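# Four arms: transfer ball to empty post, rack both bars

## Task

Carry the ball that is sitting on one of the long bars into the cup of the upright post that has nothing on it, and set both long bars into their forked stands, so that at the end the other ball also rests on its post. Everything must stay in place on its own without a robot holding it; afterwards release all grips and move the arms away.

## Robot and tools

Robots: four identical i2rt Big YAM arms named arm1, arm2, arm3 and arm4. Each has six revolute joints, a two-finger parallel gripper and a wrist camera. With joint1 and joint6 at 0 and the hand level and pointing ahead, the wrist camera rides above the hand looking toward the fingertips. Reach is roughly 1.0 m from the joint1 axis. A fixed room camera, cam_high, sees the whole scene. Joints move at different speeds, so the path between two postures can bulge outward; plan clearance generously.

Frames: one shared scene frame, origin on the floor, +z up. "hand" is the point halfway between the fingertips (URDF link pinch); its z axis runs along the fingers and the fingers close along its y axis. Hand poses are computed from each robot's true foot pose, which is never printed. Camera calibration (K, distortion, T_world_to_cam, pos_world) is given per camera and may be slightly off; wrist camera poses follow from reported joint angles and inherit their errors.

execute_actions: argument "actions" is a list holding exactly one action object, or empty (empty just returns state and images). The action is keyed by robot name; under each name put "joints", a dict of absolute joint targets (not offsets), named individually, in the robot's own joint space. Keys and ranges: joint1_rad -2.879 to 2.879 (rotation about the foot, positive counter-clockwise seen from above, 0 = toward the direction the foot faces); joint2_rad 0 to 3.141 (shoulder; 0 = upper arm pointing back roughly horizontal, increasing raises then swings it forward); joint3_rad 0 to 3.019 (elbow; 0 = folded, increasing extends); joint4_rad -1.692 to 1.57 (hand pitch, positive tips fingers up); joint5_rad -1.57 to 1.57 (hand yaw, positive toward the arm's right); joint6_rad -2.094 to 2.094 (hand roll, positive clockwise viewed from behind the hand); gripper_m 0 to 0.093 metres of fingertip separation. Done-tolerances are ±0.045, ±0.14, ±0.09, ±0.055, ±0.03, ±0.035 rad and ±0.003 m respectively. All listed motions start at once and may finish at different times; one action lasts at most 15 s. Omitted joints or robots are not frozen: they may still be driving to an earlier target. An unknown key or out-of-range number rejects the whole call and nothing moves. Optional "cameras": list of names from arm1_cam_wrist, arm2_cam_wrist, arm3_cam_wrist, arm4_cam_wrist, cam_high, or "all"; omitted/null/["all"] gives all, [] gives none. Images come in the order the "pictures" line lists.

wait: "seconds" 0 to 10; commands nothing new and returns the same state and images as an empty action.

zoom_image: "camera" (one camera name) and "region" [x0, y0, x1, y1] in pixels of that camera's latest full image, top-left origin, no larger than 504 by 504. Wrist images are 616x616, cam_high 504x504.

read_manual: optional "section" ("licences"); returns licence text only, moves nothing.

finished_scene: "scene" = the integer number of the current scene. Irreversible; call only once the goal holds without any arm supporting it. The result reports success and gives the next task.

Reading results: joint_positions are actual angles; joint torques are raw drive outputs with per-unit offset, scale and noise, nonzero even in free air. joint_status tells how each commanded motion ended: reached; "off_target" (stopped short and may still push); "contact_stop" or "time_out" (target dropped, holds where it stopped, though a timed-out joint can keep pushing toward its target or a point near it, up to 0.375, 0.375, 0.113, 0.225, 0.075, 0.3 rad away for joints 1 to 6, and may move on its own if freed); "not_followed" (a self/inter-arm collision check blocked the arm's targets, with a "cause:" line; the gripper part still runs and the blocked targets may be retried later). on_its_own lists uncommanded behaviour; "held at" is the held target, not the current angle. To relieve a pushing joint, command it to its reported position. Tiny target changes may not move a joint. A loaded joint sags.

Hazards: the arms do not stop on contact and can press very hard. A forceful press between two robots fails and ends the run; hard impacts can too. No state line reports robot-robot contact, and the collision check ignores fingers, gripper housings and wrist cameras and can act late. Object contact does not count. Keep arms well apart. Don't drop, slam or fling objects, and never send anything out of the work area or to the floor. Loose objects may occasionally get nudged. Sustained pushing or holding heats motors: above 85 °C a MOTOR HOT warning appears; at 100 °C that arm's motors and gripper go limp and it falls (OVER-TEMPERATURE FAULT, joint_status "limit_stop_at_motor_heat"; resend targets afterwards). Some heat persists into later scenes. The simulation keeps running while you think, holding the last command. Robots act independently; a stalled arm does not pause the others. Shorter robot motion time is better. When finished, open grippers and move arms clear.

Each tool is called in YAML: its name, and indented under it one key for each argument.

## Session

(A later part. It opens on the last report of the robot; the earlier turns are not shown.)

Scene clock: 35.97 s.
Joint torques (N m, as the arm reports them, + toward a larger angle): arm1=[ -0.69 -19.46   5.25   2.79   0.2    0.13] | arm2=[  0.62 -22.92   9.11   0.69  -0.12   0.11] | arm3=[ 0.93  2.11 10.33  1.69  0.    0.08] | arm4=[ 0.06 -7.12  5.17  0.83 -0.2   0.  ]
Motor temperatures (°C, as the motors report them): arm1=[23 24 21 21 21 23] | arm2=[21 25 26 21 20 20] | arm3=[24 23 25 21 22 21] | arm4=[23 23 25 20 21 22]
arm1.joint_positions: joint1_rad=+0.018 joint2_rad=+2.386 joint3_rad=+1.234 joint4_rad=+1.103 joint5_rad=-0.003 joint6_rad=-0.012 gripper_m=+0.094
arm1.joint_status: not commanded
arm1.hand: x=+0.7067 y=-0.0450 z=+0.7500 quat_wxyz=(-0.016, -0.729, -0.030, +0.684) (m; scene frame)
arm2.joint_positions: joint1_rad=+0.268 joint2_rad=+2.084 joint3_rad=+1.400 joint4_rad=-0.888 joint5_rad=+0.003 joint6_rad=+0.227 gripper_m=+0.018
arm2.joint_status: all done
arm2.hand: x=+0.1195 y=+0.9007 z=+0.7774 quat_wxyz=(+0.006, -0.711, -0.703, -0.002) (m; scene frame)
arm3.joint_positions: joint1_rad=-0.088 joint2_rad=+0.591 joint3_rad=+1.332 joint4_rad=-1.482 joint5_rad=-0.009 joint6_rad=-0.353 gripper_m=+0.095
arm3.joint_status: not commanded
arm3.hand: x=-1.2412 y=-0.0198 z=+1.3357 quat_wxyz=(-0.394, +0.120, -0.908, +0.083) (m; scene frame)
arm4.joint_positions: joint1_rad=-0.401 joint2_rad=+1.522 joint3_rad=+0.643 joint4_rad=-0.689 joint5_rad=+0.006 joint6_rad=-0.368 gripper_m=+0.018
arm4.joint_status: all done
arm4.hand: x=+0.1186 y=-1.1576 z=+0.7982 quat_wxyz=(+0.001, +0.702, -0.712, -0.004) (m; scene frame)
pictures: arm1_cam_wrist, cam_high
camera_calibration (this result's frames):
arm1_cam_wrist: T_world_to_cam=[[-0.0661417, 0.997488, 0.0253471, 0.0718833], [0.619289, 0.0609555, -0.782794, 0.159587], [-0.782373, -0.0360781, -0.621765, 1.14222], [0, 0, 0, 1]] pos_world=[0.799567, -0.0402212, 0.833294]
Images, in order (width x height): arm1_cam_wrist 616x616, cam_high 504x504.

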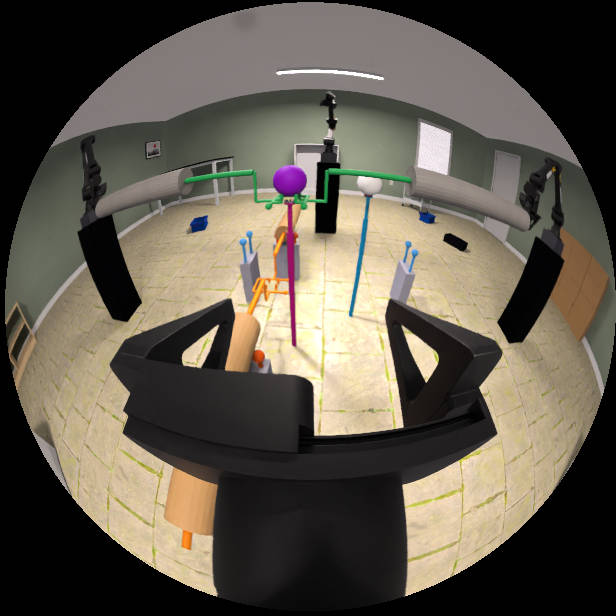

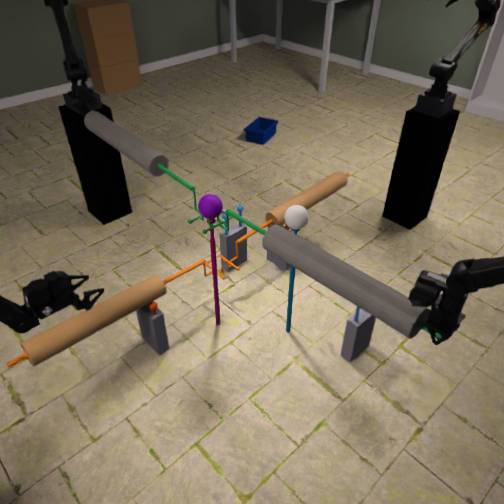

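execute_actions:
  actions:
    - {"arm2":{"joints":{"joint1_rad":0.272,"joint2_rad":2.078,"joint3_rad":1.425,"joint4_rad":-0.843}},"arm4":{"joints":{"joint2_rad":1.558,"joint3_rad":0.627,"joint4_rad":-0.617}}}
  cameras: ["arm1_cam_wrist","cam_high"]

zoom_image:
  camera: "arm1_cam_wrist"
  region: [240, 140, 350, 230]

zoom_image:
  camera: "cam_high"
  region: [170, 170, 260, 260]

Scene clock: 37.33 s.
Joint torques (N m, as the arm reports them, + toward a larger angle): arm1=[ -0.56 -19.36   5.26   2.8    0.2    0.12] | arm2=[ -0.27 -22.89   7.46   0.96  -0.12   0.1 ] | arm3=[ 0.77  2.06 10.28  1.66  0.01  0.08] | arm4=[-0.09 -7.41  4.98  0.85 -0.2   0.  ]
Motor temperatures (°C, as the motors report them): arm1=[23 24 21 21 21 23] | arm2=[21 25 26 21 20 20] | arm3=[24 23 26 21 22 21] | arm4=[23 23 25 20 21 22]
arm1.joint_positions: joint1_rad=+0.018 joint2_rad=+2.386 joint3_rad=+1.234 joint4_rad=+1.103 joint5_rad=-0.003 joint6_rad=-0.012 gripper_m=+0.094
arm1.joint_status: not commanded
arm1.hand: x=+0.7067 y=-0.0450 z=+0.7500 quat_wxyz=(-0.016, -0.729, -0.030, +0.684) (m; scene frame)
arm2.joint_positions: joint1_rad=+0.268 joint2_rad=+2.111 joint3_rad=+1.400 joint4_rad=-0.858 joint5_rad=+0.003 joint6_rad=+0.227 gripper_m=+0.018
arm2.joint_status: all done
arm2.hand: x=+0.1199 y=+0.8988 z=+0.7627 quat_wxyz=(+0.005, -0.711, -0.703, -0.001) (m; scene frame)
arm3.joint_positions: joint1_rad=-0.088 joint2_rad=+0.591 joint3_rad=+1.332 joint4_rad=-1.482 joint5_rad=-0.009 joint6_rad=-0.353 gripper_m=+0.095
arm3.joint_status: not commanded
arm3.hand: x=-1.2412 y=-0.0198 z=+1.3357 quat_wxyz=(-0.394, +0.120, -0.908, +0.083) (m; scene frame)
arm4.joint_positions: joint1_rad=-0.402 joint2_rad=+1.571 joint3_rad=+0.626 joint4_rad=-0.626 joint5_rad=+0.006 joint6_rad=-0.368 gripper_m=+0.018
arm4.joint_status: all done
arm4.hand: x=+0.1178 y=-1.1596 z=+0.7801 quat_wxyz=(+0.003, +0.702, -0.712, -0.003) (m; scene frame)
pictures: arm1_cam_wrist, cam_high
camera_calibration (this result's frames):
arm1_cam_wrist: T_world_to_cam=[[-0.0661417, 0.997488, 0.0253471, 0.0718833], [0.619289, 0.0609555, -0.782794, 0.159587], [-0.782373, -0.0360781, -0.621765, 1.14222], [0, 0, 0, 1]] pos_world=[0.799567, -0.0402212, 0.833294]
Images, in order (width x height): arm1_cam_wrist 616x616, cam_high 504x504.

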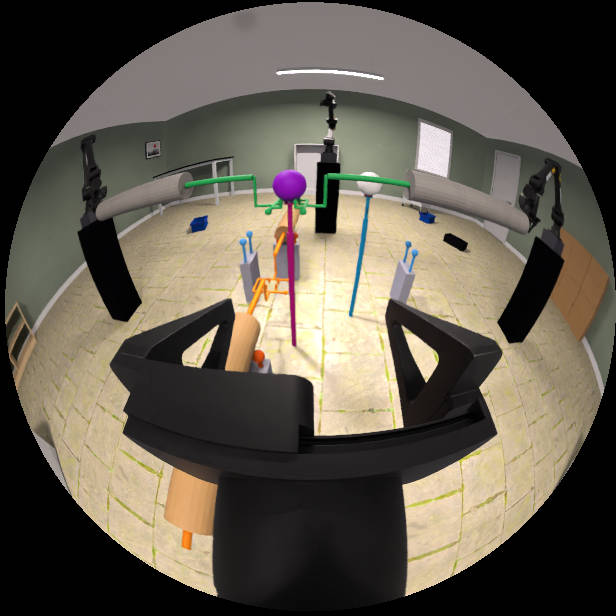

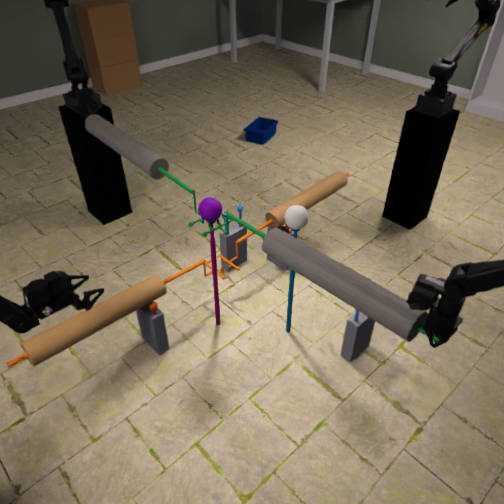

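Region (240, 140, 350, 230) of arm1_cam_wrist's 616x616 image, scaled by 4.582, with more detail than that image has; it fills the top 412 rows of this view, and the rest is white.

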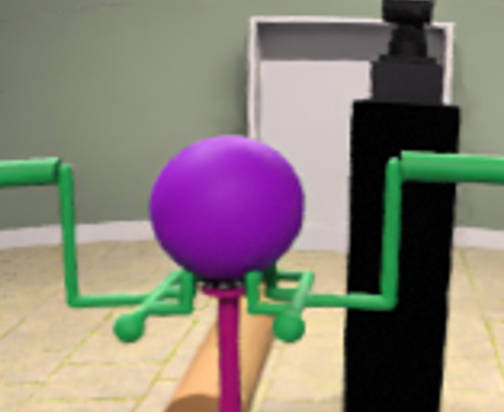

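Region (170, 170, 260, 260) of cam_high's 504x504 image, scaled by 5.600, with more detail than that image has.

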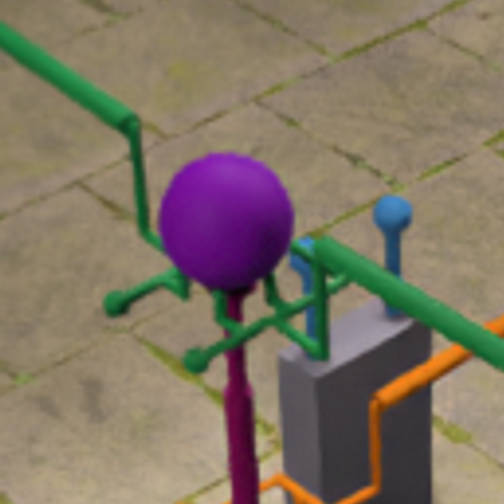

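execute_actions:
  actions:
    - {"arm2":{"joints":{"joint2_rad":2.109,"joint3_rad":1.414,"joint4_rad":-0.814}},"arm4":{"joints":{"joint2_rad":1.614,"joint3_rad":0.618,"joint4_rad":-0.552}}}
  cameras: []

execute_actions:
  actions:
    - {"arm2":{"joints":{"joint2_rad":2.140,"joint3_rad":1.410,"joint4_rad":-0.780}},"arm4":{"joints":{"joint2_rad":1.669,"joint3_rad":0.611,"joint4_rad":-0.488}}}
  cameras: ["arm1_cam_wrist","cam_high"]

zoom_image:
  camera: "arm1_cam_wrist"
  region: [240, 150, 350, 240]

zoom_image:
  camera: "cam_high"
  region: [170, 170, 260, 260]

Scene clock: 38.67 s.
Joint torques (N m, as the arm reports them, + toward a larger angle): arm1=[ -0.59 -19.35   5.27   2.81   0.21   0.13] | arm2=[ -0.35 -22.4    6.73   1.1   -0.11   0.11] | arm3=[ 0.77  1.96 10.32  1.66  0.01  0.08] | arm4=[ 0.1  -7.47  4.47  1.03 -0.2   0.01]
Motor temperatures (°C, as the motors report them): arm1=[23 24 21 21 21 23] | arm2=[21 25 26 21 20 20] | arm3=[24 23 26 21 22 21] | arm4=[23 23 25 20 21 22]
arm1.joint_positions: joint1_rad=+0.018 joint2_rad=+2.386 joint3_rad=+1.234 joint4_rad=+1.103 joint5_rad=-0.003 joint6_rad=-0.012 gripper_m=+0.094
arm1.joint_status: not commanded
arm1.hand: x=+0.7067 y=-0.0450 z=+0.7500 quat_wxyz=(-0.016, -0.729, -0.030, +0.684) (m; scene frame)
arm2.joint_positions: joint1_rad=+0.268 joint2_rad=+2.137 joint3_rad=+1.400 joint4_rad=-0.833 joint5_rad=+0.003 joint6_rad=+0.228 gripper_m=+0.018
arm2.joint_status: all done
arm2.hand: x=+0.1200 y=+0.8984 z=+0.7489 quat_wxyz=(+0.005, -0.711, -0.703, -0.001) (m; scene frame)
arm3.joint_positions: joint1_rad=-0.088 joint2_rad=+0.591 joint3_rad=+1.332 joint4_rad=-1.482 joint5_rad=-0.009 joint6_rad=-0.353 gripper_m=+0.095
arm3.joint_status: not commanded
arm3.hand: x=-1.2412 y=-0.0198 z=+1.3357 quat_wxyz=(-0.394, +0.120, -0.908, +0.083) (m; scene frame)
arm4.joint_positions: joint1_rad=-0.402 joint2_rad=+1.623 joint3_rad=+0.616 joint4_rad=-0.565 joint5_rad=+0.006 joint6_rad=-0.368 gripper_m=+0.018
arm4.joint_status: all done
arm4.hand: x=+0.1177 y=-1.1600 z=+0.7627 quat_wxyz=(+0.003, +0.702, -0.713, -0.003) (m; scene frame)
pictures: none
No camera images: the call's "cameras" was empty. Leave "cameras" out to get every camera's image.

Scene clock: 39.37 s.
Joint torques (N m, as the arm reports them, + toward a larger angle): arm1=[ -0.62 -19.31   5.22   2.86   0.2    0.13] | arm2=[ -0.28 -22.26   6.47   1.03  -0.09   0.11] | arm3=[ 0.77  2.18 10.29  1.65  0.01  0.07] | arm4=[-0.16 -7.49  4.14  1.06 -0.2   0.  ]
Motor temperatures (°C, as the motors report them): arm1=[23 24 21 21 21 23] | arm2=[21 25 26 21 20 20] | arm3=[24 23 26 21 22 21] | arm4=[23 23 24 20 21 22]
arm1.joint_positions: joint1_rad=+0.018 joint2_rad=+2.386 joint3_rad=+1.234 joint4_rad=+1.103 joint5_rad=-0.003 joint6_rad=-0.012 gripper_m=+0.094
arm1.joint_status: not commanded
arm1.hand: x=+0.7067 y=-0.0450 z=+0.7500 quat_wxyz=(-0.016, -0.729, -0.030, +0.684) (m; scene frame)
arm2.joint_positions: joint1_rad=+0.268 joint2_rad=+2.169 joint3_rad=+1.397 joint4_rad=-0.797 joint5_rad=+0.003 joint6_rad=+0.228 gripper_m=+0.018
arm2.joint_status: all done
arm2.hand: x=+0.1198 y=+0.8991 z=+0.7302 quat_wxyz=(+0.005, -0.711, -0.703, -0.001) (m; scene frame)
arm3.joint_positions: joint1_rad=-0.088 joint2_rad=+0.591 joint3_rad=+1.332 joint4_rad=-1.482 joint5_rad=-0.009 joint6_rad=-0.353 gripper_m=+0.095
arm3.joint_status: not commanded
arm3.hand: x=-1.2412 y=-0.0198 z=+1.3357 quat_wxyz=(-0.394, +0.120, -0.908, +0.083) (m; scene frame)
arm4.joint_positions: joint1_rad=-0.402 joint2_rad=+1.678 joint3_rad=+0.609 joint4_rad=-0.501 joint5_rad=+0.006 joint6_rad=-0.368 gripper_m=+0.018
arm4.joint_status: all done
arm4.hand: x=+0.1176 y=-1.1597 z=+0.7451 quat_wxyz=(+0.003, +0.702, -0.713, -0.003) (m; scene frame)
pictures: arm1_cam_wrist, cam_high
camera_calibration (this result's frames):
arm1_cam_wrist: T_world_to_cam=[[-0.0661417, 0.997488, 0.0253471, 0.0718833], [0.619289, 0.0609555, -0.782794, 0.159587], [-0.782373, -0.0360781, -0.621765, 1.14222], [0, 0, 0, 1]] pos_world=[0.799567, -0.0402212, 0.833294]
Images, in order (width x height): arm1_cam_wrist 616x616, cam_high 504x504.

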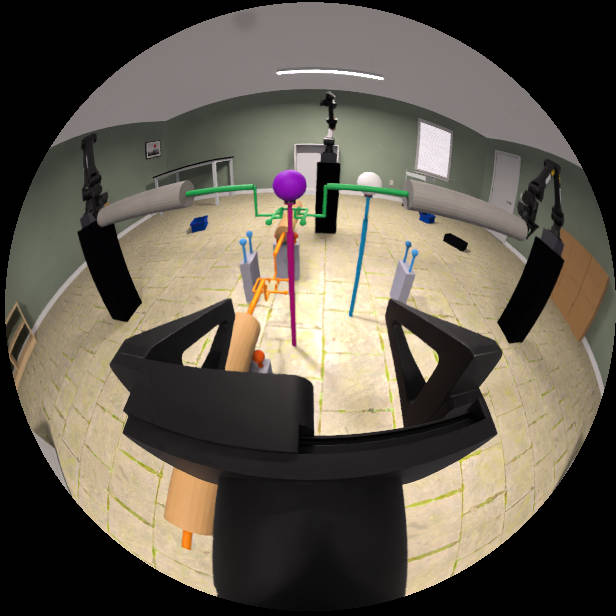

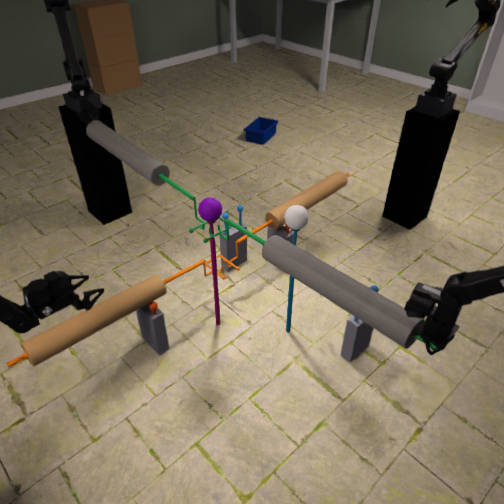

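Region (240, 150, 350, 240) of arm1_cam_wrist's 616x616 image, scaled by 4.582, with more detail than that image has; it fills the top 412 rows of this view, and the rest is white.

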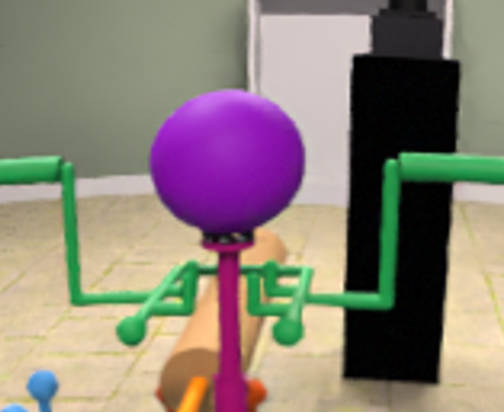

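Region (170, 170, 260, 260) of cam_high's 504x504 image, scaled by 5.600, with more detail than that image has.

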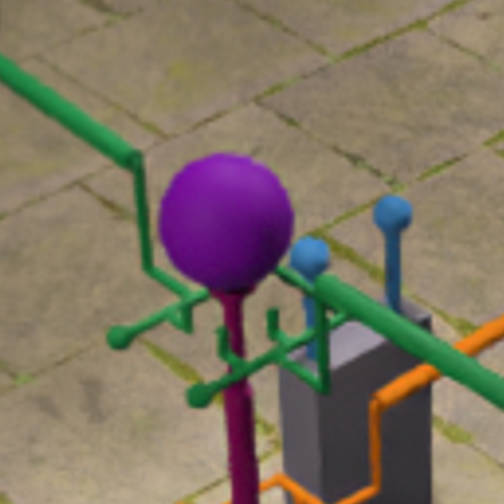

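execute_actions:
  actions:
    - {"arm2":{"joints":{"joint1_rad":0.142,"joint2_rad":2.104,"joint3_rad":1.368,"joint4_rad":-0.765,"joint6_rad":0.098}},"arm4":{"joints":{"joint1_rad":-0.176,"joint2_rad":1.632,"joint3_rad":0.559,"joint4_rad":-0.466,"joint6_rad":-0.136}}}
  cameras: ["cam_high"]

zoom_image:
  camera: "cam_high"
  region: [170, 170, 330, 270]

Scene clock: 41.63 s.
Joint torques (N m, as the arm reports them, + toward a larger angle): arm1=[ -0.7  -19.35   5.27   2.81   0.2    0.13] | arm2=[  0.19 -24.29   6.49   0.6   -0.17   0.12] | arm3=[ 0.77  2.16 10.33  1.67  0.    0.09] | arm4=[ 0.3  -8.36  3.87  0.78  0.02  0.17]
Motor temperatures (°C, as the motors report them): arm1=[23 25 21 21 21 23] | arm2=[21 25 26 21 20 20] | arm3=[24 23 26 21 22 21] | arm4=[23 23 24 20 21 22]
arm1.joint_positions: joint1_rad=+0.018 joint2_rad=+2.386 joint3_rad=+1.234 joint4_rad=+1.103 joint5_rad=-0.003 joint6_rad=-0.012 gripper_m=+0.094
arm1.joint_status: not commanded
arm1.hand: x=+0.7067 y=-0.0450 z=+0.7500 quat_wxyz=(-0.016, -0.729, -0.030, +0.684) (m; scene frame)
arm2.joint_positions: joint1_rad=+0.131 joint2_rad=+2.155 joint3_rad=+1.353 joint4_rad=-0.770 joint5_rad=+0.004 joint6_rad=+0.088 gripper_m=+0.018
arm2.joint_status: all done
arm2.hand: x=+0.0422 y=+0.9002 z=+0.7265 quat_wxyz=(+0.007, -0.710, -0.704, -0.002) (m; scene frame)
arm3.joint_positions: joint1_rad=-0.088 joint2_rad=+0.591 joint3_rad=+1.332 joint4_rad=-1.482 joint5_rad=-0.009 joint6_rad=-0.353 gripper_m=+0.095
arm3.joint_status: not commanded
arm3.hand: x=-1.2412 y=-0.0198 z=+1.3357 quat_wxyz=(-0.394, +0.120, -0.908, +0.083) (m; scene frame)
arm4.joint_positions: joint1_rad=-0.173 joint2_rad=+1.657 joint3_rad=+0.558 joint4_rad=-0.472 joint5_rad=+0.001 joint6_rad=-0.143 gripper_m=+0.018
arm4.joint_status: all done
arm4.hand: x=+0.0450 y=-1.1582 z=+0.7429 quat_wxyz=(+0.004, +0.703, -0.711, -0.005) (m; scene frame)
pictures: cam_high
Images, in order (width x height): cam_high 504x504.

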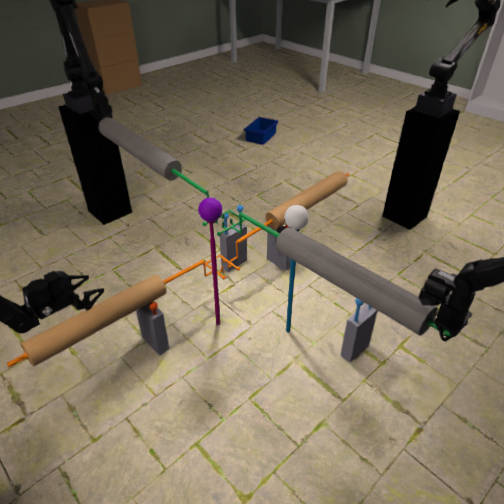

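Region (170, 170, 330, 270) of cam_high's 504x504 image, scaled by 3.150, with more detail than that image has; it fills the top 315 rows of this view, and the rest is white.

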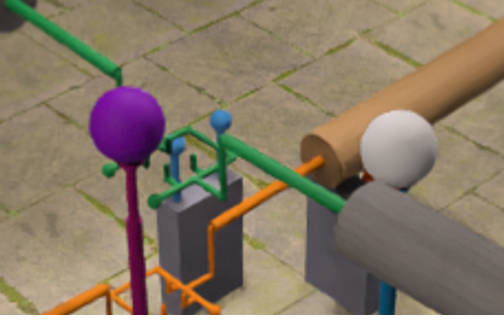

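execute_actions:
  actions:
    - {"arm2":{"joints":{"joint1_rad":0.026,"joint2_rad":2.092,"joint3_rad":1.362,"joint4_rad":-0.768,"joint6_rad":-0.022}},"arm4":{"joints":{"joint1_rad":0.078,"joint2_rad":1.624,"joint3_rad":0.552,"joint4_rad":-0.466,"joint6_rad":0.118}}}
  cameras: ["cam_high","arm1_cam_wrist","arm3_cam_wrist"]

zoom_image:
  camera: "cam_high"
  region: [170, 170, 330, 270]

zoom_image:
  camera: "arm3_cam_wrist"
  region: [250, 90, 370, 180]

Scene clock: 42.87 s.
Joint torques (N m, as the arm reports them, + toward a larger angle): arm1=[ -0.7  -19.25   5.27   2.81   0.21   0.13] | arm2=[  0.23 -24.53   6.41   0.5   -0.12   0.06] | arm3=[ 0.82  2.12 10.3   1.72  0.01  0.09] | arm4=[ 0.34 -8.16  3.96  0.76  0.07  0.15]
Motor temperatures (°C, as the motors report them): arm1=[23 25 21 21 21 23] | arm2=[21 25 26 21 20 20] | arm3=[24 23 26 21 22 21] | arm4=[23 23 24 20 21 22]
arm1.joint_positions: joint1_rad=+0.018 joint2_rad=+2.386 joint3_rad=+1.234 joint4_rad=+1.103 joint5_rad=-0.003 joint6_rad=-0.012 gripper_m=+0.094
arm1.joint_status: not commanded
arm1.hand: x=+0.7067 y=-0.0450 z=+0.7500 quat_wxyz=(-0.016, -0.729, -0.030, +0.684) (m; scene frame)
arm2.joint_positions: joint1_rad=+0.014 joint2_rad=+2.145 joint3_rad=+1.348 joint4_rad=-0.770 joint5_rad=+0.003 joint6_rad=-0.025 gripper_m=+0.018
arm2.joint_status: all done
arm2.hand: x=-0.0220 y=+0.8993 z=+0.7305 quat_wxyz=(+0.005, -0.711, -0.703, -0.001) (m; scene frame)
arm3.joint_positions: joint1_rad=-0.088 joint2_rad=+0.591 joint3_rad=+1.332 joint4_rad=-1.482 joint5_rad=-0.009 joint6_rad=-0.353 gripper_m=+0.095
arm3.joint_status: not commanded
arm3.hand: x=-1.2412 y=-0.0198 z=+1.3357 quat_wxyz=(-0.394, +0.120, -0.908, +0.083) (m; scene frame)
arm4.joint_positions: joint1_rad=+0.080 joint2_rad=+1.649 joint3_rad=+0.551 joint4_rad=-0.471 joint5_rad=+0.001 joint6_rad=+0.113 gripper_m=+0.018
arm4.joint_status: all done
arm4.hand: x=-0.0294 y=-1.1578 z=+0.7450 quat_wxyz=(+0.003, +0.702, -0.712, -0.006) (m; scene frame)
pictures: arm1_cam_wrist, arm3_cam_wrist, cam_high
camera_calibration (this result's frames):
arm1_cam_wrist: T_world_to_cam=[[-0.0661417, 0.997488, 0.0253471, 0.0718833], [0.619289, 0.0609555, -0.782794, 0.159587], [-0.782373, -0.0360781, -0.621765, 1.14222], [0, 0, 0, 1]] pos_world=[0.799567, -0.0402212, 0.833294]
Images, in order (width x height): arm1_cam_wrist 616x616, arm3_cam_wrist 616x616, cam_high 504x504.

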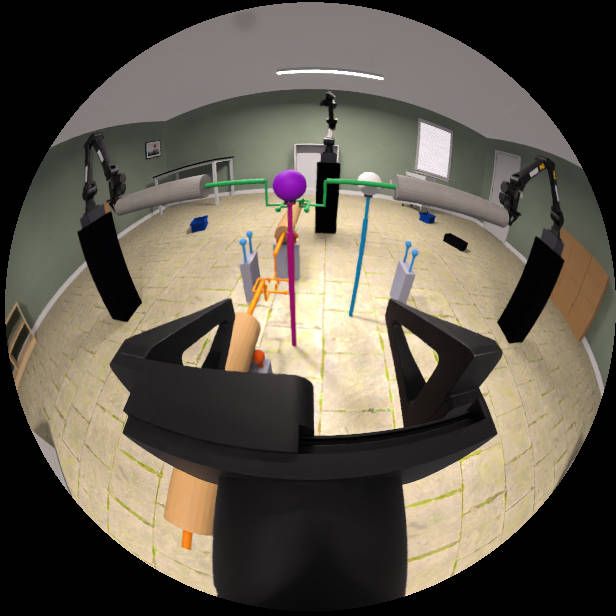

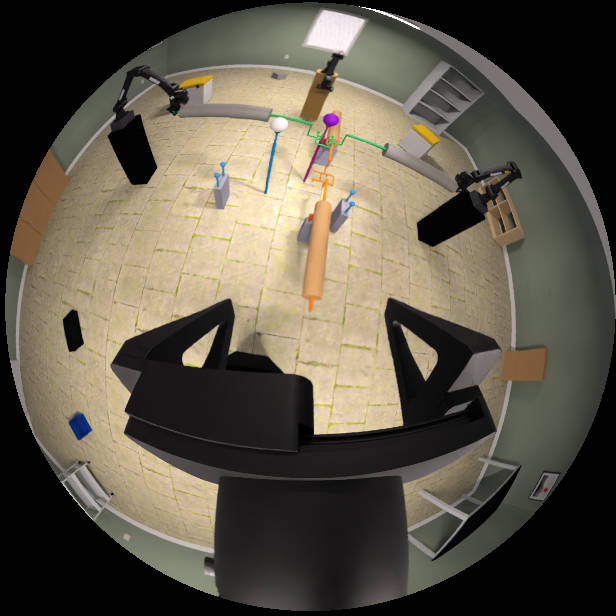

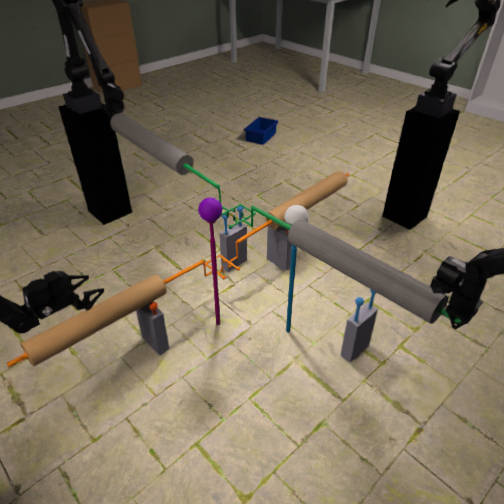

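Region (170, 170, 330, 270) of cam_high's 504x504 image, scaled by 3.150, with more detail than that image has; it fills the top 315 rows of this view, and the rest is white.

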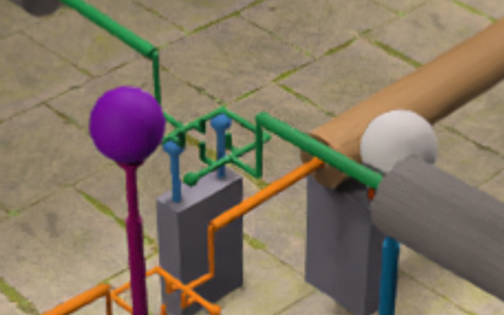

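Region (250, 90, 370, 180) of arm3_cam_wrist's 616x616 image, scaled by 4.200, with more detail than that image has; it fills the top 378 rows of this view, and the rest is white.

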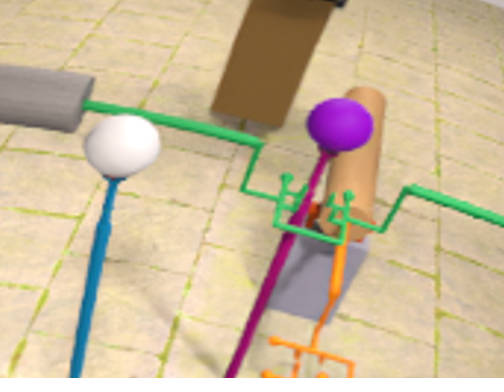

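execute_actions:
  actions:
    - {"arm2":{"joints":{"joint1_rad":0.016,"joint2_rad":2.024,"joint3_rad":1.395,"joint4_rad":-0.880}},"arm4":{"joints":{"joint2_rad":1.472,"joint3_rad":0.603,"joint4_rad":-0.666}}}
  cameras: []

execute_actions:
  actions:
    - {"arm2":{"joints":{"joint1_rad":-0.050,"joint2_rad":1.940,"joint3_rad":1.400,"joint4_rad":-0.966,"joint6_rad":-0.104}},"arm4":{"joints":{"joint1_rad":0.202,"joint2_rad":1.383,"joint3_rad":0.690,"joint4_rad":-0.839,"joint6_rad":0.242}}}
  cameras: ["cam_high","arm1_cam_wrist"]

zoom_image:
  camera: "arm1_cam_wrist"
  region: [210, 130, 420, 230]

Scene clock: 44.43 s.
Joint torques (N m, as the arm reports them, + toward a larger angle): arm1=[ -0.76 -19.42   5.28   2.78   0.21   0.12] | arm2=[ -0.57 -22.15   8.58  -0.49  -0.13   0.06] | arm3=[ 0.93  1.9  10.24  1.69  0.01  0.08] | arm4=[ 0.31 -6.1   7.48  0.04  0.07  0.15]
Motor temperatures (°C, as the motors report them): arm1=[23 25 21 21 21 23] | arm2=[21 25 26 21 20 20] | arm3=[24 23 26 21 22 21] | arm4=[23 23 24 20 21 22]
arm1.joint_positions: joint1_rad=+0.018 joint2_rad=+2.386 joint3_rad=+1.234 joint4_rad=+1.103 joint5_rad=-0.003 joint6_rad=-0.012 gripper_m=+0.094
arm1.joint_status: not commanded
arm1.hand: x=+0.7067 y=-0.0450 z=+0.7500 quat_wxyz=(-0.016, -0.729, -0.030, +0.684) (m; scene frame)
arm2.joint_positions: joint1_rad=+0.014 joint2_rad=+2.051 joint3_rad=+1.355 joint4_rad=-0.856 joint5_rad=+0.003 joint6_rad=-0.025 gripper_m=+0.018
arm2.joint_status: all done
arm2.hand: x=-0.0220 y=+0.8964 z=+0.7820 quat_wxyz=(+0.000, -0.711, -0.703, +0.005) (m; scene frame)
arm3.joint_positions: joint1_rad=-0.088 joint2_rad=+0.591 joint3_rad=+1.332 joint4_rad=-1.482 joint5_rad=-0.009 joint6_rad=-0.353 gripper_m=+0.095
arm3.joint_status: not commanded
arm3.hand: x=-1.2412 y=-0.0198 z=+1.3357 quat_wxyz=(-0.394, +0.120, -0.908, +0.083) (m; scene frame)
arm4.joint_positions: joint1_rad=+0.080 joint2_rad=+1.480 joint3_rad=+0.567 joint4_rad=-0.649 joint5_rad=+0.001 joint6_rad=+0.113 gripper_m=+0.018
arm4.joint_status: all done
arm4.hand: x=-0.0285 y=-1.1608 z=+0.7937 quat_wxyz=(+0.001, +0.702, -0.712, -0.009) (m; scene frame)
pictures: none
No camera images: the call's "cameras" was empty. Leave "cameras" out to get every camera's image.

Scene clock: 45.37 s.
Joint torques (N m, as the arm reports them, + toward a larger angle): arm1=[ -0.7  -19.3    5.27   2.81   0.2    0.13] | arm2=[ -0.52 -21.58   9.18  -0.57  -0.13  -0.04] | arm3=[ 0.7   2.06 10.28  1.67  0.    0.09] | arm4=[ 0.53 -6.39  8.63 -0.13  0.05  0.18]
Motor temperatures (°C, as the motors report them): arm1=[23 25 21 21 21 23] | arm2=[21 25 26 21 20 20] | arm3=[24 23 26 21 22 21] | arm4=[23 23 25 20 21 22]
arm1.joint_positions: joint1_rad=+0.018 joint2_rad=+2.386 joint3_rad=+1.234 joint4_rad=+1.103 joint5_rad=-0.003 joint6_rad=-0.012 gripper_m=+0.094
arm1.joint_status: not commanded
arm1.hand: x=+0.7067 y=-0.0450 z=+0.7500 quat_wxyz=(-0.016, -0.729, -0.030, +0.684) (m; scene frame)
arm2.joint_positions: joint1_rad=-0.053 joint2_rad=+1.968 joint3_rad=+1.358 joint4_rad=-0.940 joint5_rad=+0.002 joint6_rad=-0.095 gripper_m=+0.018
arm2.joint_status: all done
arm2.hand: x=-0.0583 y=+0.9043 z=+0.8265 quat_wxyz=(-0.001, -0.710, -0.704, +0.006) (m; scene frame)
arm3.joint_positions: joint1_rad=-0.088 joint2_rad=+0.591 joint3_rad=+1.332 joint4_rad=-1.482 joint5_rad=-0.009 joint6_rad=-0.353 gripper_m=+0.095
arm3.joint_status: not commanded
arm3.hand: x=-1.2412 y=-0.0198 z=+1.3357 quat_wxyz=(-0.394, +0.120, -0.908, +0.083) (m; scene frame)
arm4.joint_positions: joint1_rad=+0.201 joint2_rad=+1.397 joint3_rad=+0.650 joint4_rad=-0.818 joint5_rad=+0.001 joint6_rad=+0.234 gripper_m=+0.018
arm4.joint_status: all done
arm4.hand: x=-0.0656 y=-1.1521 z=+0.8387 quat_wxyz=(+0.002, +0.702, -0.712, -0.008) (m; scene frame)
pictures: arm1_cam_wrist, cam_high
camera_calibration (this result's frames):
arm1_cam_wrist: T_world_to_cam=[[-0.0661417, 0.997488, 0.0253471, 0.0718833], [0.619289, 0.0609555, -0.782794, 0.159587], [-0.782373, -0.0360781, -0.621765, 1.14222], [0, 0, 0, 1]] pos_world=[0.799567, -0.0402212, 0.833294]
Images, in order (width x height): arm1_cam_wrist 616x616, cam_high 504x504.

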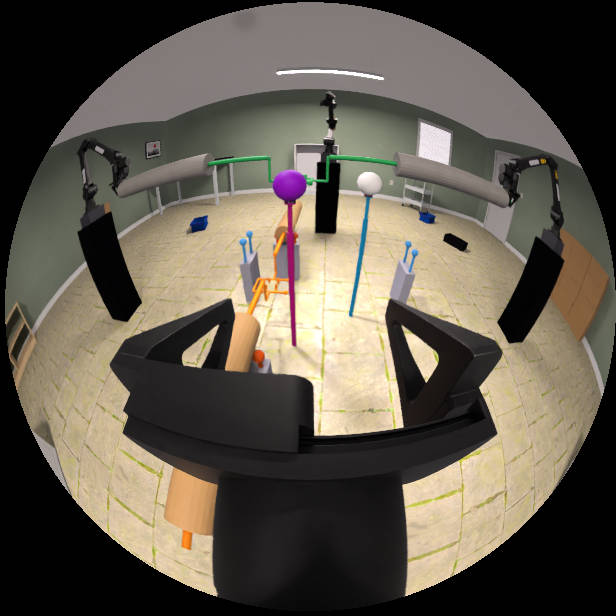

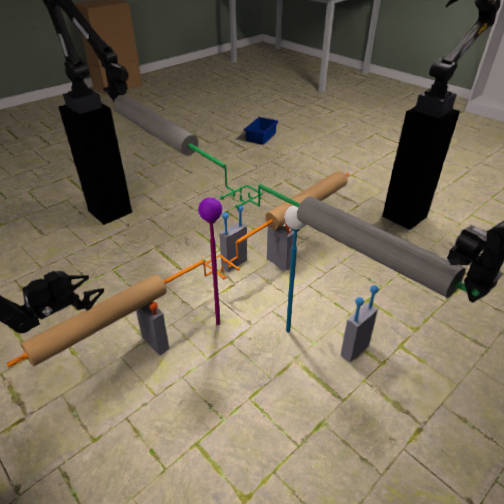

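Region (210, 130, 420, 230) of arm1_cam_wrist's 616x616 image, scaled by 2.400, with more detail than that image has; it fills the top 240 rows of this view, and the rest is white.

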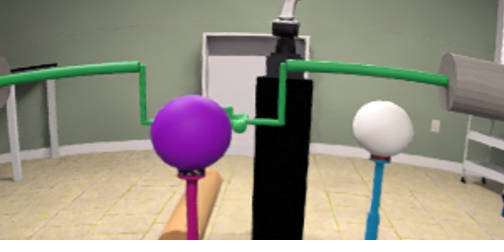

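execute_actions:
  actions:
    - {"arm2":{"joints":{"joint1_rad":-0.256,"joint2_rad":1.972,"joint3_rad":1.455,"joint4_rad":-0.988,"joint6_rad":-0.318}},"arm4":{"joints":{"joint1_rad":0.502,"joint2_rad":1.526,"joint3_rad":0.845,"joint4_rad":-0.858,"joint6_rad":0.540}}}
  cameras: []

execute_actions:
  actions:
    - {"arm2":{"joints":{"joint1_rad":-0.405,"joint2_rad":2.066,"joint3_rad":1.497,"joint4_rad":-0.915,"joint6_rad":-0.468}},"arm4":{"joints":{"joint1_rad":0.656,"joint2_rad":1.737,"joint3_rad":0.990,"joint4_rad":-0.783,"joint6_rad":0.692}}}
  cameras: ["cam_high"]

Scene clock: 47.33 s.
Joint torques (N m, as the arm reports them, + toward a larger angle): arm1=[ -0.64 -19.29   5.28   2.84   0.2    0.13] | arm2=[  0.07 -21.61   9.51   0.05  -0.14   0.02] | arm3=[ 0.83  2.19 10.31  1.63  0.    0.09] | arm4=[ 0.32 -8.57  7.99  0.47  0.16  0.17]
Motor temperatures (°C, as the motors report them): arm1=[23 25 21 21 21 23] | arm2=[21 25 26 21 20 20] | arm3=[24 23 26 21 22 21] | arm4=[23 23 25 20 21 22]
arm1.joint_positions: joint1_rad=+0.018 joint2_rad=+2.386 joint3_rad=+1.234 joint4_rad=+1.103 joint5_rad=-0.003 joint6_rad=-0.012 gripper_m=+0.094
arm1.joint_status: not commanded
arm1.hand: x=+0.7067 y=-0.0450 z=+0.7500 quat_wxyz=(-0.016, -0.729, -0.030, +0.684) (m; scene frame)
arm2.joint_positions: joint1_rad=-0.267 joint2_rad=+2.001 joint3_rad=+1.411 joint4_rad=-0.977 joint5_rad=+0.003 joint6_rad=-0.315 gripper_m=+0.018
arm2.joint_status: all done
arm2.hand: x=-0.1763 y=+0.9189 z=+0.8265 quat_wxyz=(+0.005, -0.709, -0.706, -0.001) (m; scene frame)
arm3.joint_positions: joint1_rad=-0.088 joint2_rad=+0.591 joint3_rad=+1.332 joint4_rad=-1.482 joint5_rad=-0.009 joint6_rad=-0.353 gripper_m=+0.095
arm3.joint_status: not commanded
arm3.hand: x=-1.2412 y=-0.0198 z=+1.3357 quat_wxyz=(-0.394, +0.120, -0.908, +0.083) (m; scene frame)
arm4.joint_positions: joint1_rad=+0.503 joint2_rad=+1.539 joint3_rad=+0.816 joint4_rad=-0.856 joint5_rad=-0.001 joint6_rad=+0.532 gripper_m=+0.018
arm4.joint_status: all done
arm4.hand: x=-0.1797 y=-1.1359 z=+0.8428 quat_wxyz=(+0.005, +0.703, -0.711, -0.002) (m; scene frame)
pictures: none
No camera images: the call's "cameras" was empty. Leave "cameras" out to get every camera's image.

Scene clock: 48.40 s.
Joint torques (N m, as the arm reports them, + toward a larger angle): arm1=[ -0.7  -19.35   5.26   2.79   0.2    0.12] | arm2=[ -0.16 -23.98   9.62   0.24  -0.08  -0.04] | arm3=[ 0.58  1.98 10.29  1.68  0.01  0.09] | arm4=[  0.38 -11.72   7.66   0.43   0.23   0.18]
Motor temperatures (°C, as the motors report them): arm1=[23 25 21 21 21 23] | arm2=[21 25 26 21 20 20] | arm3=[24 23 26 21 22 21] | arm4=[23 23 25 20 21 22]
arm1.joint_positions: joint1_rad=+0.018 joint2_rad=+2.386 joint3_rad=+1.234 joint4_rad=+1.103 joint5_rad=-0.003 joint6_rad=-0.012 gripper_m=+0.094
arm1.joint_status: not commanded
arm1.hand: x=+0.7067 y=-0.0450 z=+0.7500 quat_wxyz=(-0.016, -0.729, -0.030, +0.684) (m; scene frame)
arm2.joint_positions: joint1_rad=-0.415 joint2_rad=+2.106 joint3_rad=+1.446 joint4_rad=-0.912 joint5_rad=+0.001 joint6_rad=-0.461 gripper_m=+0.018
arm2.joint_status: all done
arm2.hand: x=-0.2595 y=+0.9374 z=+0.7807 quat_wxyz=(+0.005, -0.709, -0.705, -0.003) (m; scene frame)
arm3.joint_positions: joint1_rad=-0.088 joint2_rad=+0.591 joint3_rad=+1.332 joint4_rad=-1.482 joint5_rad=-0.009 joint6_rad=-0.353 gripper_m=+0.095
arm3.joint_status: not commanded
arm3.hand: x=-1.2412 y=-0.0198 z=+1.3357 quat_wxyz=(-0.394, +0.120, -0.908, +0.083) (m; scene frame)
arm4.joint_positions: joint1_rad=+0.652 joint2_rad=+1.757 joint3_rad=+0.960 joint4_rad=-0.780 joint5_rad=-0.002 joint6_rad=+0.683 gripper_m=+0.018
arm4.joint_status: all done
arm4.hand: x=-0.2638 y=-1.1174 z=+0.8026 quat_wxyz=(+0.005, +0.703, -0.712, -0.003) (m; scene frame)
pictures: cam_high
Images, in order (width x height): cam_high 504x504.

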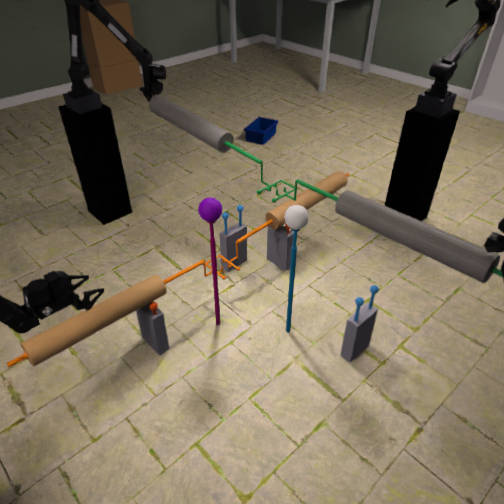

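execute_actions:
  actions: []

Scene clock: 49.17 s.
Joint torques (N m, as the arm reports them, + toward a larger angle): arm1=[ -0.6  -19.27   5.29   2.82   0.2    0.14] | arm2=[ -0.02 -23.77   9.61   0.24  -0.09  -0.03] | arm3=[ 0.77  2.08 10.3   1.63  0.01  0.08] | arm4=[  0.7  -11.63   7.63   0.46   0.23   0.18]
Motor temperatures (°C, as the motors report them): arm1=[23 25 21 21 21 23] | arm2=[21 25 26 21 20 20] | arm3=[24 23 26 21 22 21] | arm4=[23 23 25 20 21 22]
arm1.joint_positions: joint1_rad=+0.018 joint2_rad=+2.386 joint3_rad=+1.234 joint4_rad=+1.103 joint5_rad=-0.003 joint6_rad=-0.012 gripper_m=+0.094
arm1.joint_status: not commanded
arm1.hand: x=+0.7067 y=-0.0450 z=+0.7500 quat_wxyz=(-0.016, -0.729, -0.030, +0.684) (m; scene frame)
arm2.joint_positions: joint1_rad=-0.415 joint2_rad=+2.106 joint3_rad=+1.446 joint4_rad=-0.912 joint5_rad=+0.001 joint6_rad=-0.461 gripper_m=+0.018
arm2.joint_status: all done
arm2.hand: x=-0.2595 y=+0.9374 z=+0.7807 quat_wxyz=(+0.005, -0.709, -0.705, -0.003) (m; scene frame)
arm3.joint_positions: joint1_rad=-0.088 joint2_rad=+0.591 joint3_rad=+1.332 joint4_rad=-1.482 joint5_rad=-0.009 joint6_rad=-0.353 gripper_m=+0.095
arm3.joint_status: not commanded
arm3.hand: x=-1.2412 y=-0.0198 z=+1.3357 quat_wxyz=(-0.394, +0.120, -0.908, +0.083) (m; scene frame)
arm4.joint_positions: joint1_rad=+0.652 joint2_rad=+1.757 joint3_rad=+0.960 joint4_rad=-0.780 joint5_rad=-0.002 joint6_rad=+0.683 gripper_m=+0.018
arm4.joint_status: all done
arm4.hand: x=-0.2638 y=-1.1174 z=+0.8026 quat_wxyz=(+0.005, +0.703, -0.712, -0.003) (m; scene frame)
pictures: arm1_cam_wrist, arm2_cam_wrist, arm3_cam_wrist, arm4_cam_wrist, cam_high
camera_calibration (this result's frames):
arm1_cam_wrist: T_world_to_cam=[[-0.0661417, 0.997488, 0.0253471, 0.0718833], [0.619289, 0.0609555, -0.782794, 0.159587], [-0.782373, -0.0360781, -0.621765, 1.14222], [0, 0, 0, 1]] pos_world=[0.799567, -0.0402212, 0.833294]
arm2_cam_wrist: T_world_to_cam=[[-0.999761, 0.0210522, -0.00584056, -0.274493], [0.0132297, 0.796121, 0.604993, -1.21297], [0.0173862, 0.604772, -0.796209, 0.177706], [0, 0, 0, 1]] pos_world=[-0.26147, 0.863976, 0.873725]
arm4_cam_wrist: T_world_to_cam=[[0.999876, -0.0156498, 0.00169578, 0.247124], [-0.0136494, -0.808284, 0.588635, -1.37061], [-0.00784135, -0.588585, -0.808397, 0.116236], [0, 0, 0, 1]] pos_world=[-0.26489, -1.03556, 0.900333]
Images, in order (width x height): arm1_cam_wrist 616x616, arm2_cam_wrist 616x616, arm3_cam_wrist 616x616, arm4_cam_wrist 616x616, cam_high 504x504.

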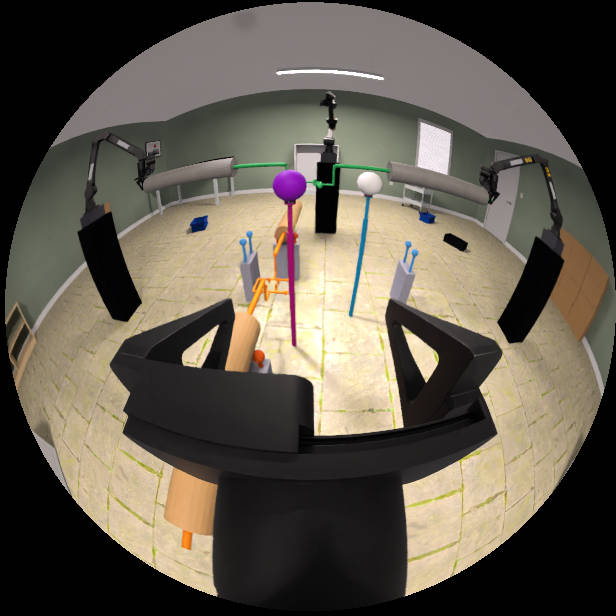

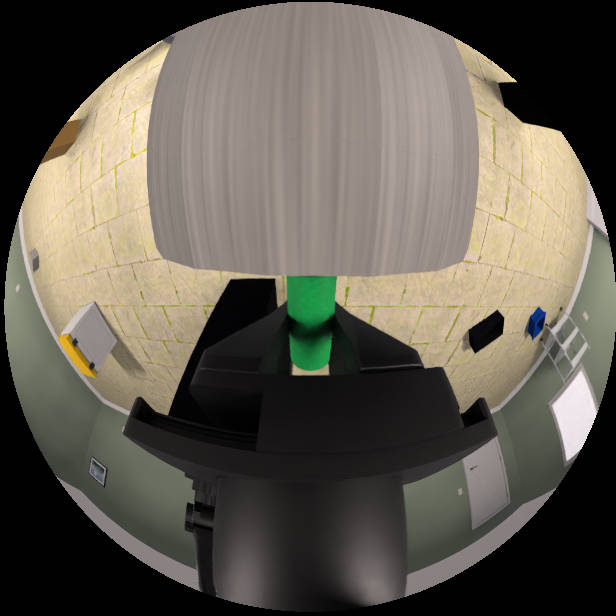

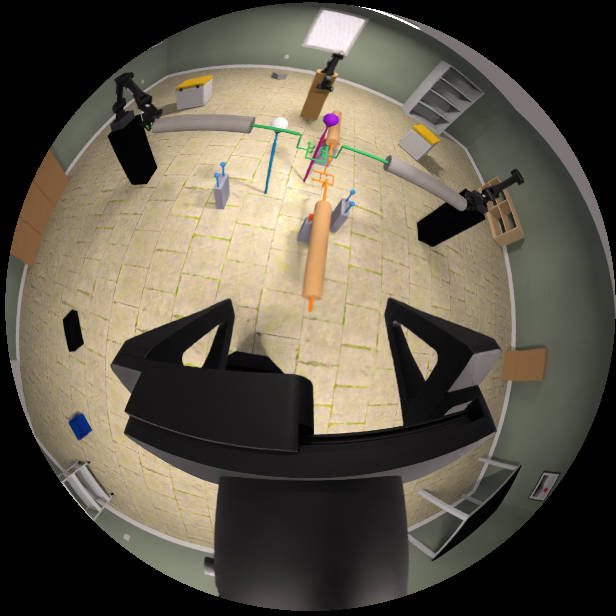

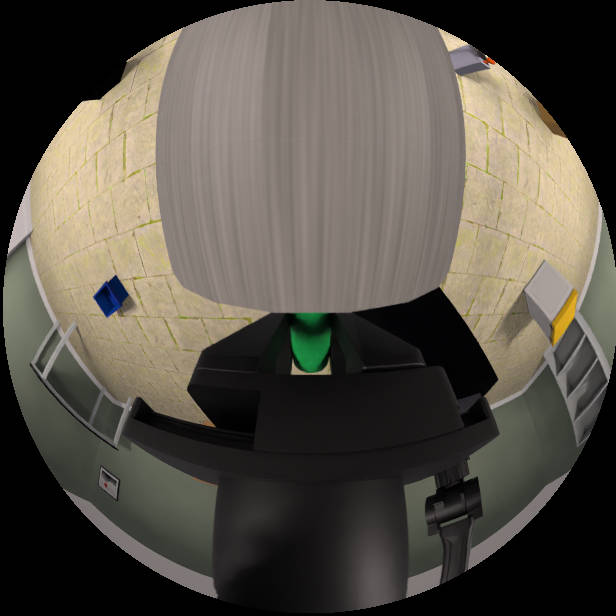

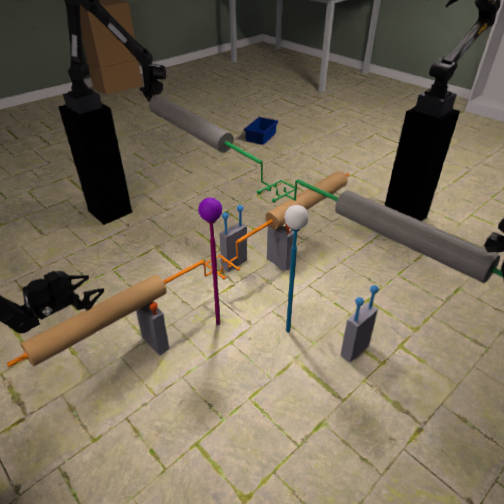

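execute_actions:
  actions:
    - {"arm2":{"joints":{"joint1_rad":-0.458,"joint2_rad":2.261,"joint3_rad":1.32,"joint4_rad":-0.565,"joint6_rad":-0.512}},"arm4":{"joints":{"joint1_rad":0.584,"joint2_rad":2.131,"joint3_rad":1.09,"joint4_rad":-0.495,"joint6_rad":0.607}}}
  cameras: ["cam_high","arm1_cam_wrist"]

Scene clock: 50.60 s.
Joint torques (N m, as the arm reports them, + toward a larger angle): arm1=[ -0.57 -19.28   5.27   2.81   0.22   0.12] | arm2=[ -1.13 -24.24   4.91   0.78  -0.04  -0.02] | arm3=[ 0.79  2.05 10.33  1.67  0.01  0.1 ] | arm4=[  1.16 -14.49   5.54   0.37  -0.2    0.09]
Motor temperatures (°C, as the motors report them): arm1=[23 25 21 21 21 23] | arm2=[21 25 26 21 20 20] | arm3=[24 23 26 21 22 21] | arm4=[23 23 25 20 21 22]
arm1.joint_positions: joint1_rad=+0.018 joint2_rad=+2.386 joint3_rad=+1.234 joint4_rad=+1.103 joint5_rad=-0.003 joint6_rad=-0.012 gripper_m=+0.094
arm1.joint_status: not commanded
arm1.hand: x=+0.7067 y=-0.0450 z=+0.7500 quat_wxyz=(-0.016, -0.729, -0.030, +0.684) (m; scene frame)
arm2.joint_positions: joint1_rad=-0.459 joint2_rad=+2.314 joint3_rad=+1.310 joint4_rad=-0.576 joint5_rad=-0.001 joint6_rad=-0.505 gripper_m=+0.018
arm2.joint_status: all done
arm2.hand: x=-0.2604 y=+0.9897 z=+0.6345 quat_wxyz=(+0.006, -0.709, -0.705, -0.008) (m; scene frame)
arm3.joint_positions: joint1_rad=-0.088 joint2_rad=+0.591 joint3_rad=+1.332 joint4_rad=-1.482 joint5_rad=-0.009 joint6_rad=-0.353 gripper_m=+0.095
arm3.joint_status: not commanded
arm3.hand: x=-1.2412 y=-0.0198 z=+1.3357 quat_wxyz=(-0.394, +0.120, -0.908, +0.083) (m; scene frame)
arm4.joint_positions: joint1_rad=+0.578 joint2_rad=+2.154 joint3_rad=+1.064 joint4_rad=-0.489 joint5_rad=+0.008 joint6_rad=+0.606 gripper_m=+0.018
arm4.joint_status: all done
arm4.hand: x=-0.2602 y=-1.0666 z=+0.6562 quat_wxyz=(+0.001, +0.704, -0.711, -0.001) (m; scene frame)
pictures: arm1_cam_wrist, cam_high
camera_calibration (this result's frames):
arm1_cam_wrist: T_world_to_cam=[[-0.0661417, 0.997488, 0.0253471, 0.0718833], [0.619289, 0.0609555, -0.782794, 0.159587], [-0.782373, -0.0360781, -0.621765, 1.14222], [0, 0, 0, 1]] pos_world=[0.799567, -0.0402212, 0.833294]
Images, in order (width x height): arm1_cam_wrist 616x616, cam_high 504x504.

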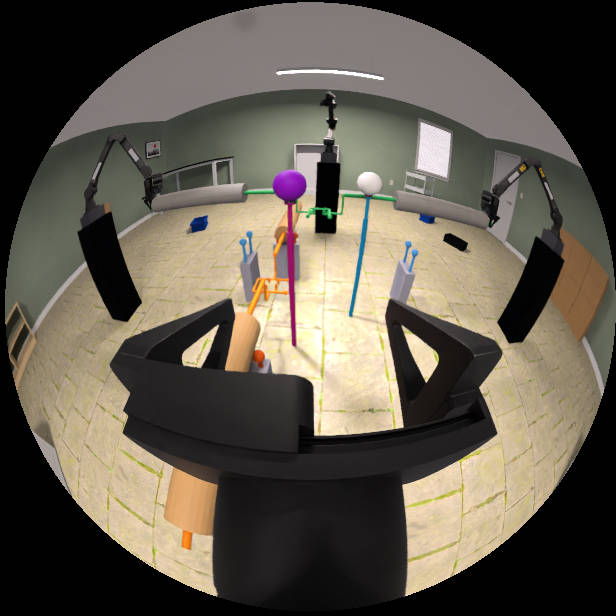

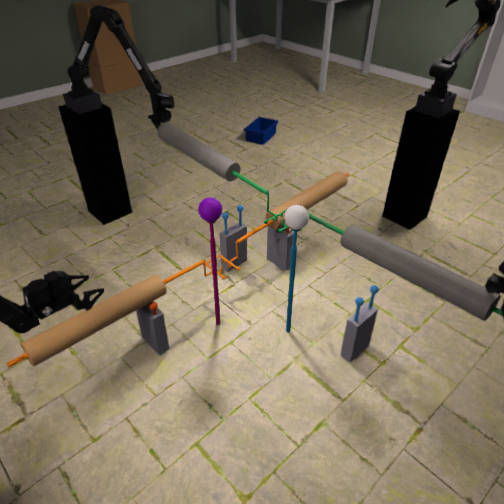

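execute_actions:
  actions:
    - {"arm2":{"joints":{"joint1_rad":-0.487,"joint2_rad":2.402,"joint3_rad":1.283,"joint4_rad":-0.378,"joint6_rad":-0.546}},"arm4":{"joints":{"joint1_rad":0.548,"joint2_rad":2.355,"joint3_rad":1.235,"joint4_rad":-0.414,"joint6_rad":0.568}}}
  cameras: ["cam_high","arm1_cam_wrist"]

Scene clock: 52.17 s.
Joint torques (N m, as the arm reports them, + toward a larger angle): arm1=[ -0.73 -19.34   5.25   2.84   0.2    0.13] | arm2=[ -0.97 -24.72   3.98   1.1   -0.12  -0.11] | arm3=[ 0.77  2.15 10.33  1.69  0.01  0.09] | arm4=[  1.37 -15.41   4.72   0.48  -0.05  -0.01]
Motor temperatures (°C, as the motors report them): arm1=[23 25 21 21 21 23] | arm2=[21 25 26 21 20 20] | arm3=[24 23 26 21 22 21] | arm4=[23 23 25 20 21 22]
arm1.joint_positions: joint1_rad=+0.018 joint2_rad=+2.386 joint3_rad=+1.234 joint4_rad=+1.103 joint5_rad=-0.003 joint6_rad=-0.012 gripper_m=+0.094
arm1.joint_status: not commanded
arm1.hand: x=+0.7067 y=-0.0450 z=+0.7500 quat_wxyz=(-0.016, -0.729, -0.030, +0.684) (m; scene frame)
arm2.joint_positions: joint1_rad=-0.488 joint2_rad=+2.452 joint3_rad=+1.269 joint4_rad=-0.396 joint5_rad=+0.001 joint6_rad=-0.532 gripper_m=+0.018
arm2.joint_status: all done
arm2.hand: x=-0.2583 y=+1.0247 z=+0.5596 quat_wxyz=(+0.007, -0.710, -0.704, -0.006) (m; scene frame)
arm3.joint_positions: joint1_rad=-0.088 joint2_rad=+0.591 joint3_rad=+1.332 joint4_rad=-1.482 joint5_rad=-0.009 joint6_rad=-0.353 gripper_m=+0.095
arm3.joint_status: not commanded
arm3.hand: x=-1.2412 y=-0.0198 z=+1.3357 quat_wxyz=(-0.394, +0.120, -0.908, +0.083) (m; scene frame)
arm4.joint_positions: joint1_rad=+0.546 joint2_rad=+2.375 joint3_rad=+1.214 joint4_rad=-0.409 joint5_rad=+0.004 joint6_rad=+0.580 gripper_m=+0.018
arm4.joint_status: all done
arm4.hand: x=-0.2670 y=-1.0312 z=+0.5800 quat_wxyz=(+0.002, +0.702, -0.712, -0.006) (m; scene frame)
pictures: arm1_cam_wrist, cam_high
camera_calibration (this result's frames):
arm1_cam_wrist: T_world_to_cam=[[-0.0661417, 0.997488, 0.0253471, 0.0718833], [0.619289, 0.0609555, -0.782794, 0.159587], [-0.782373, -0.0360781, -0.621765, 1.14222], [0, 0, 0, 1]] pos_world=[0.799567, -0.0402212, 0.833294]
Images, in order (width x height): arm1_cam_wrist 616x616, cam_high 504x504.

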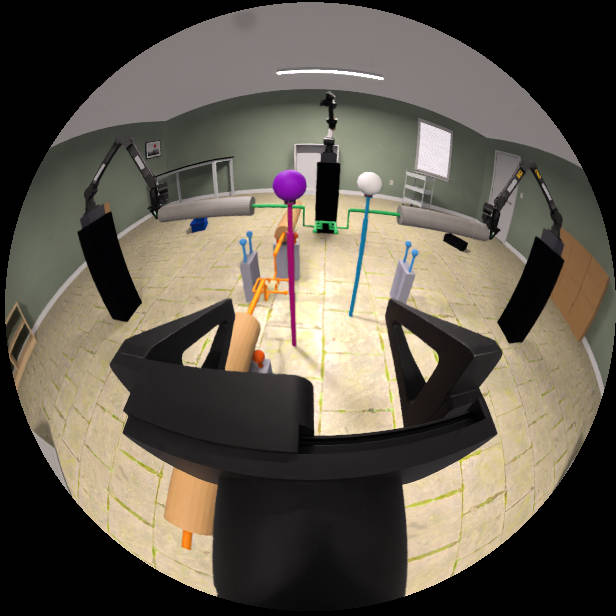

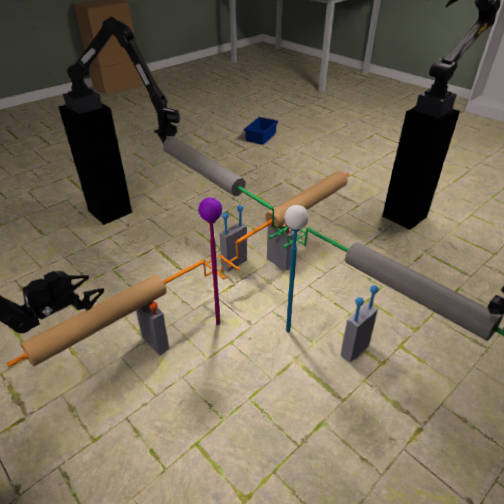

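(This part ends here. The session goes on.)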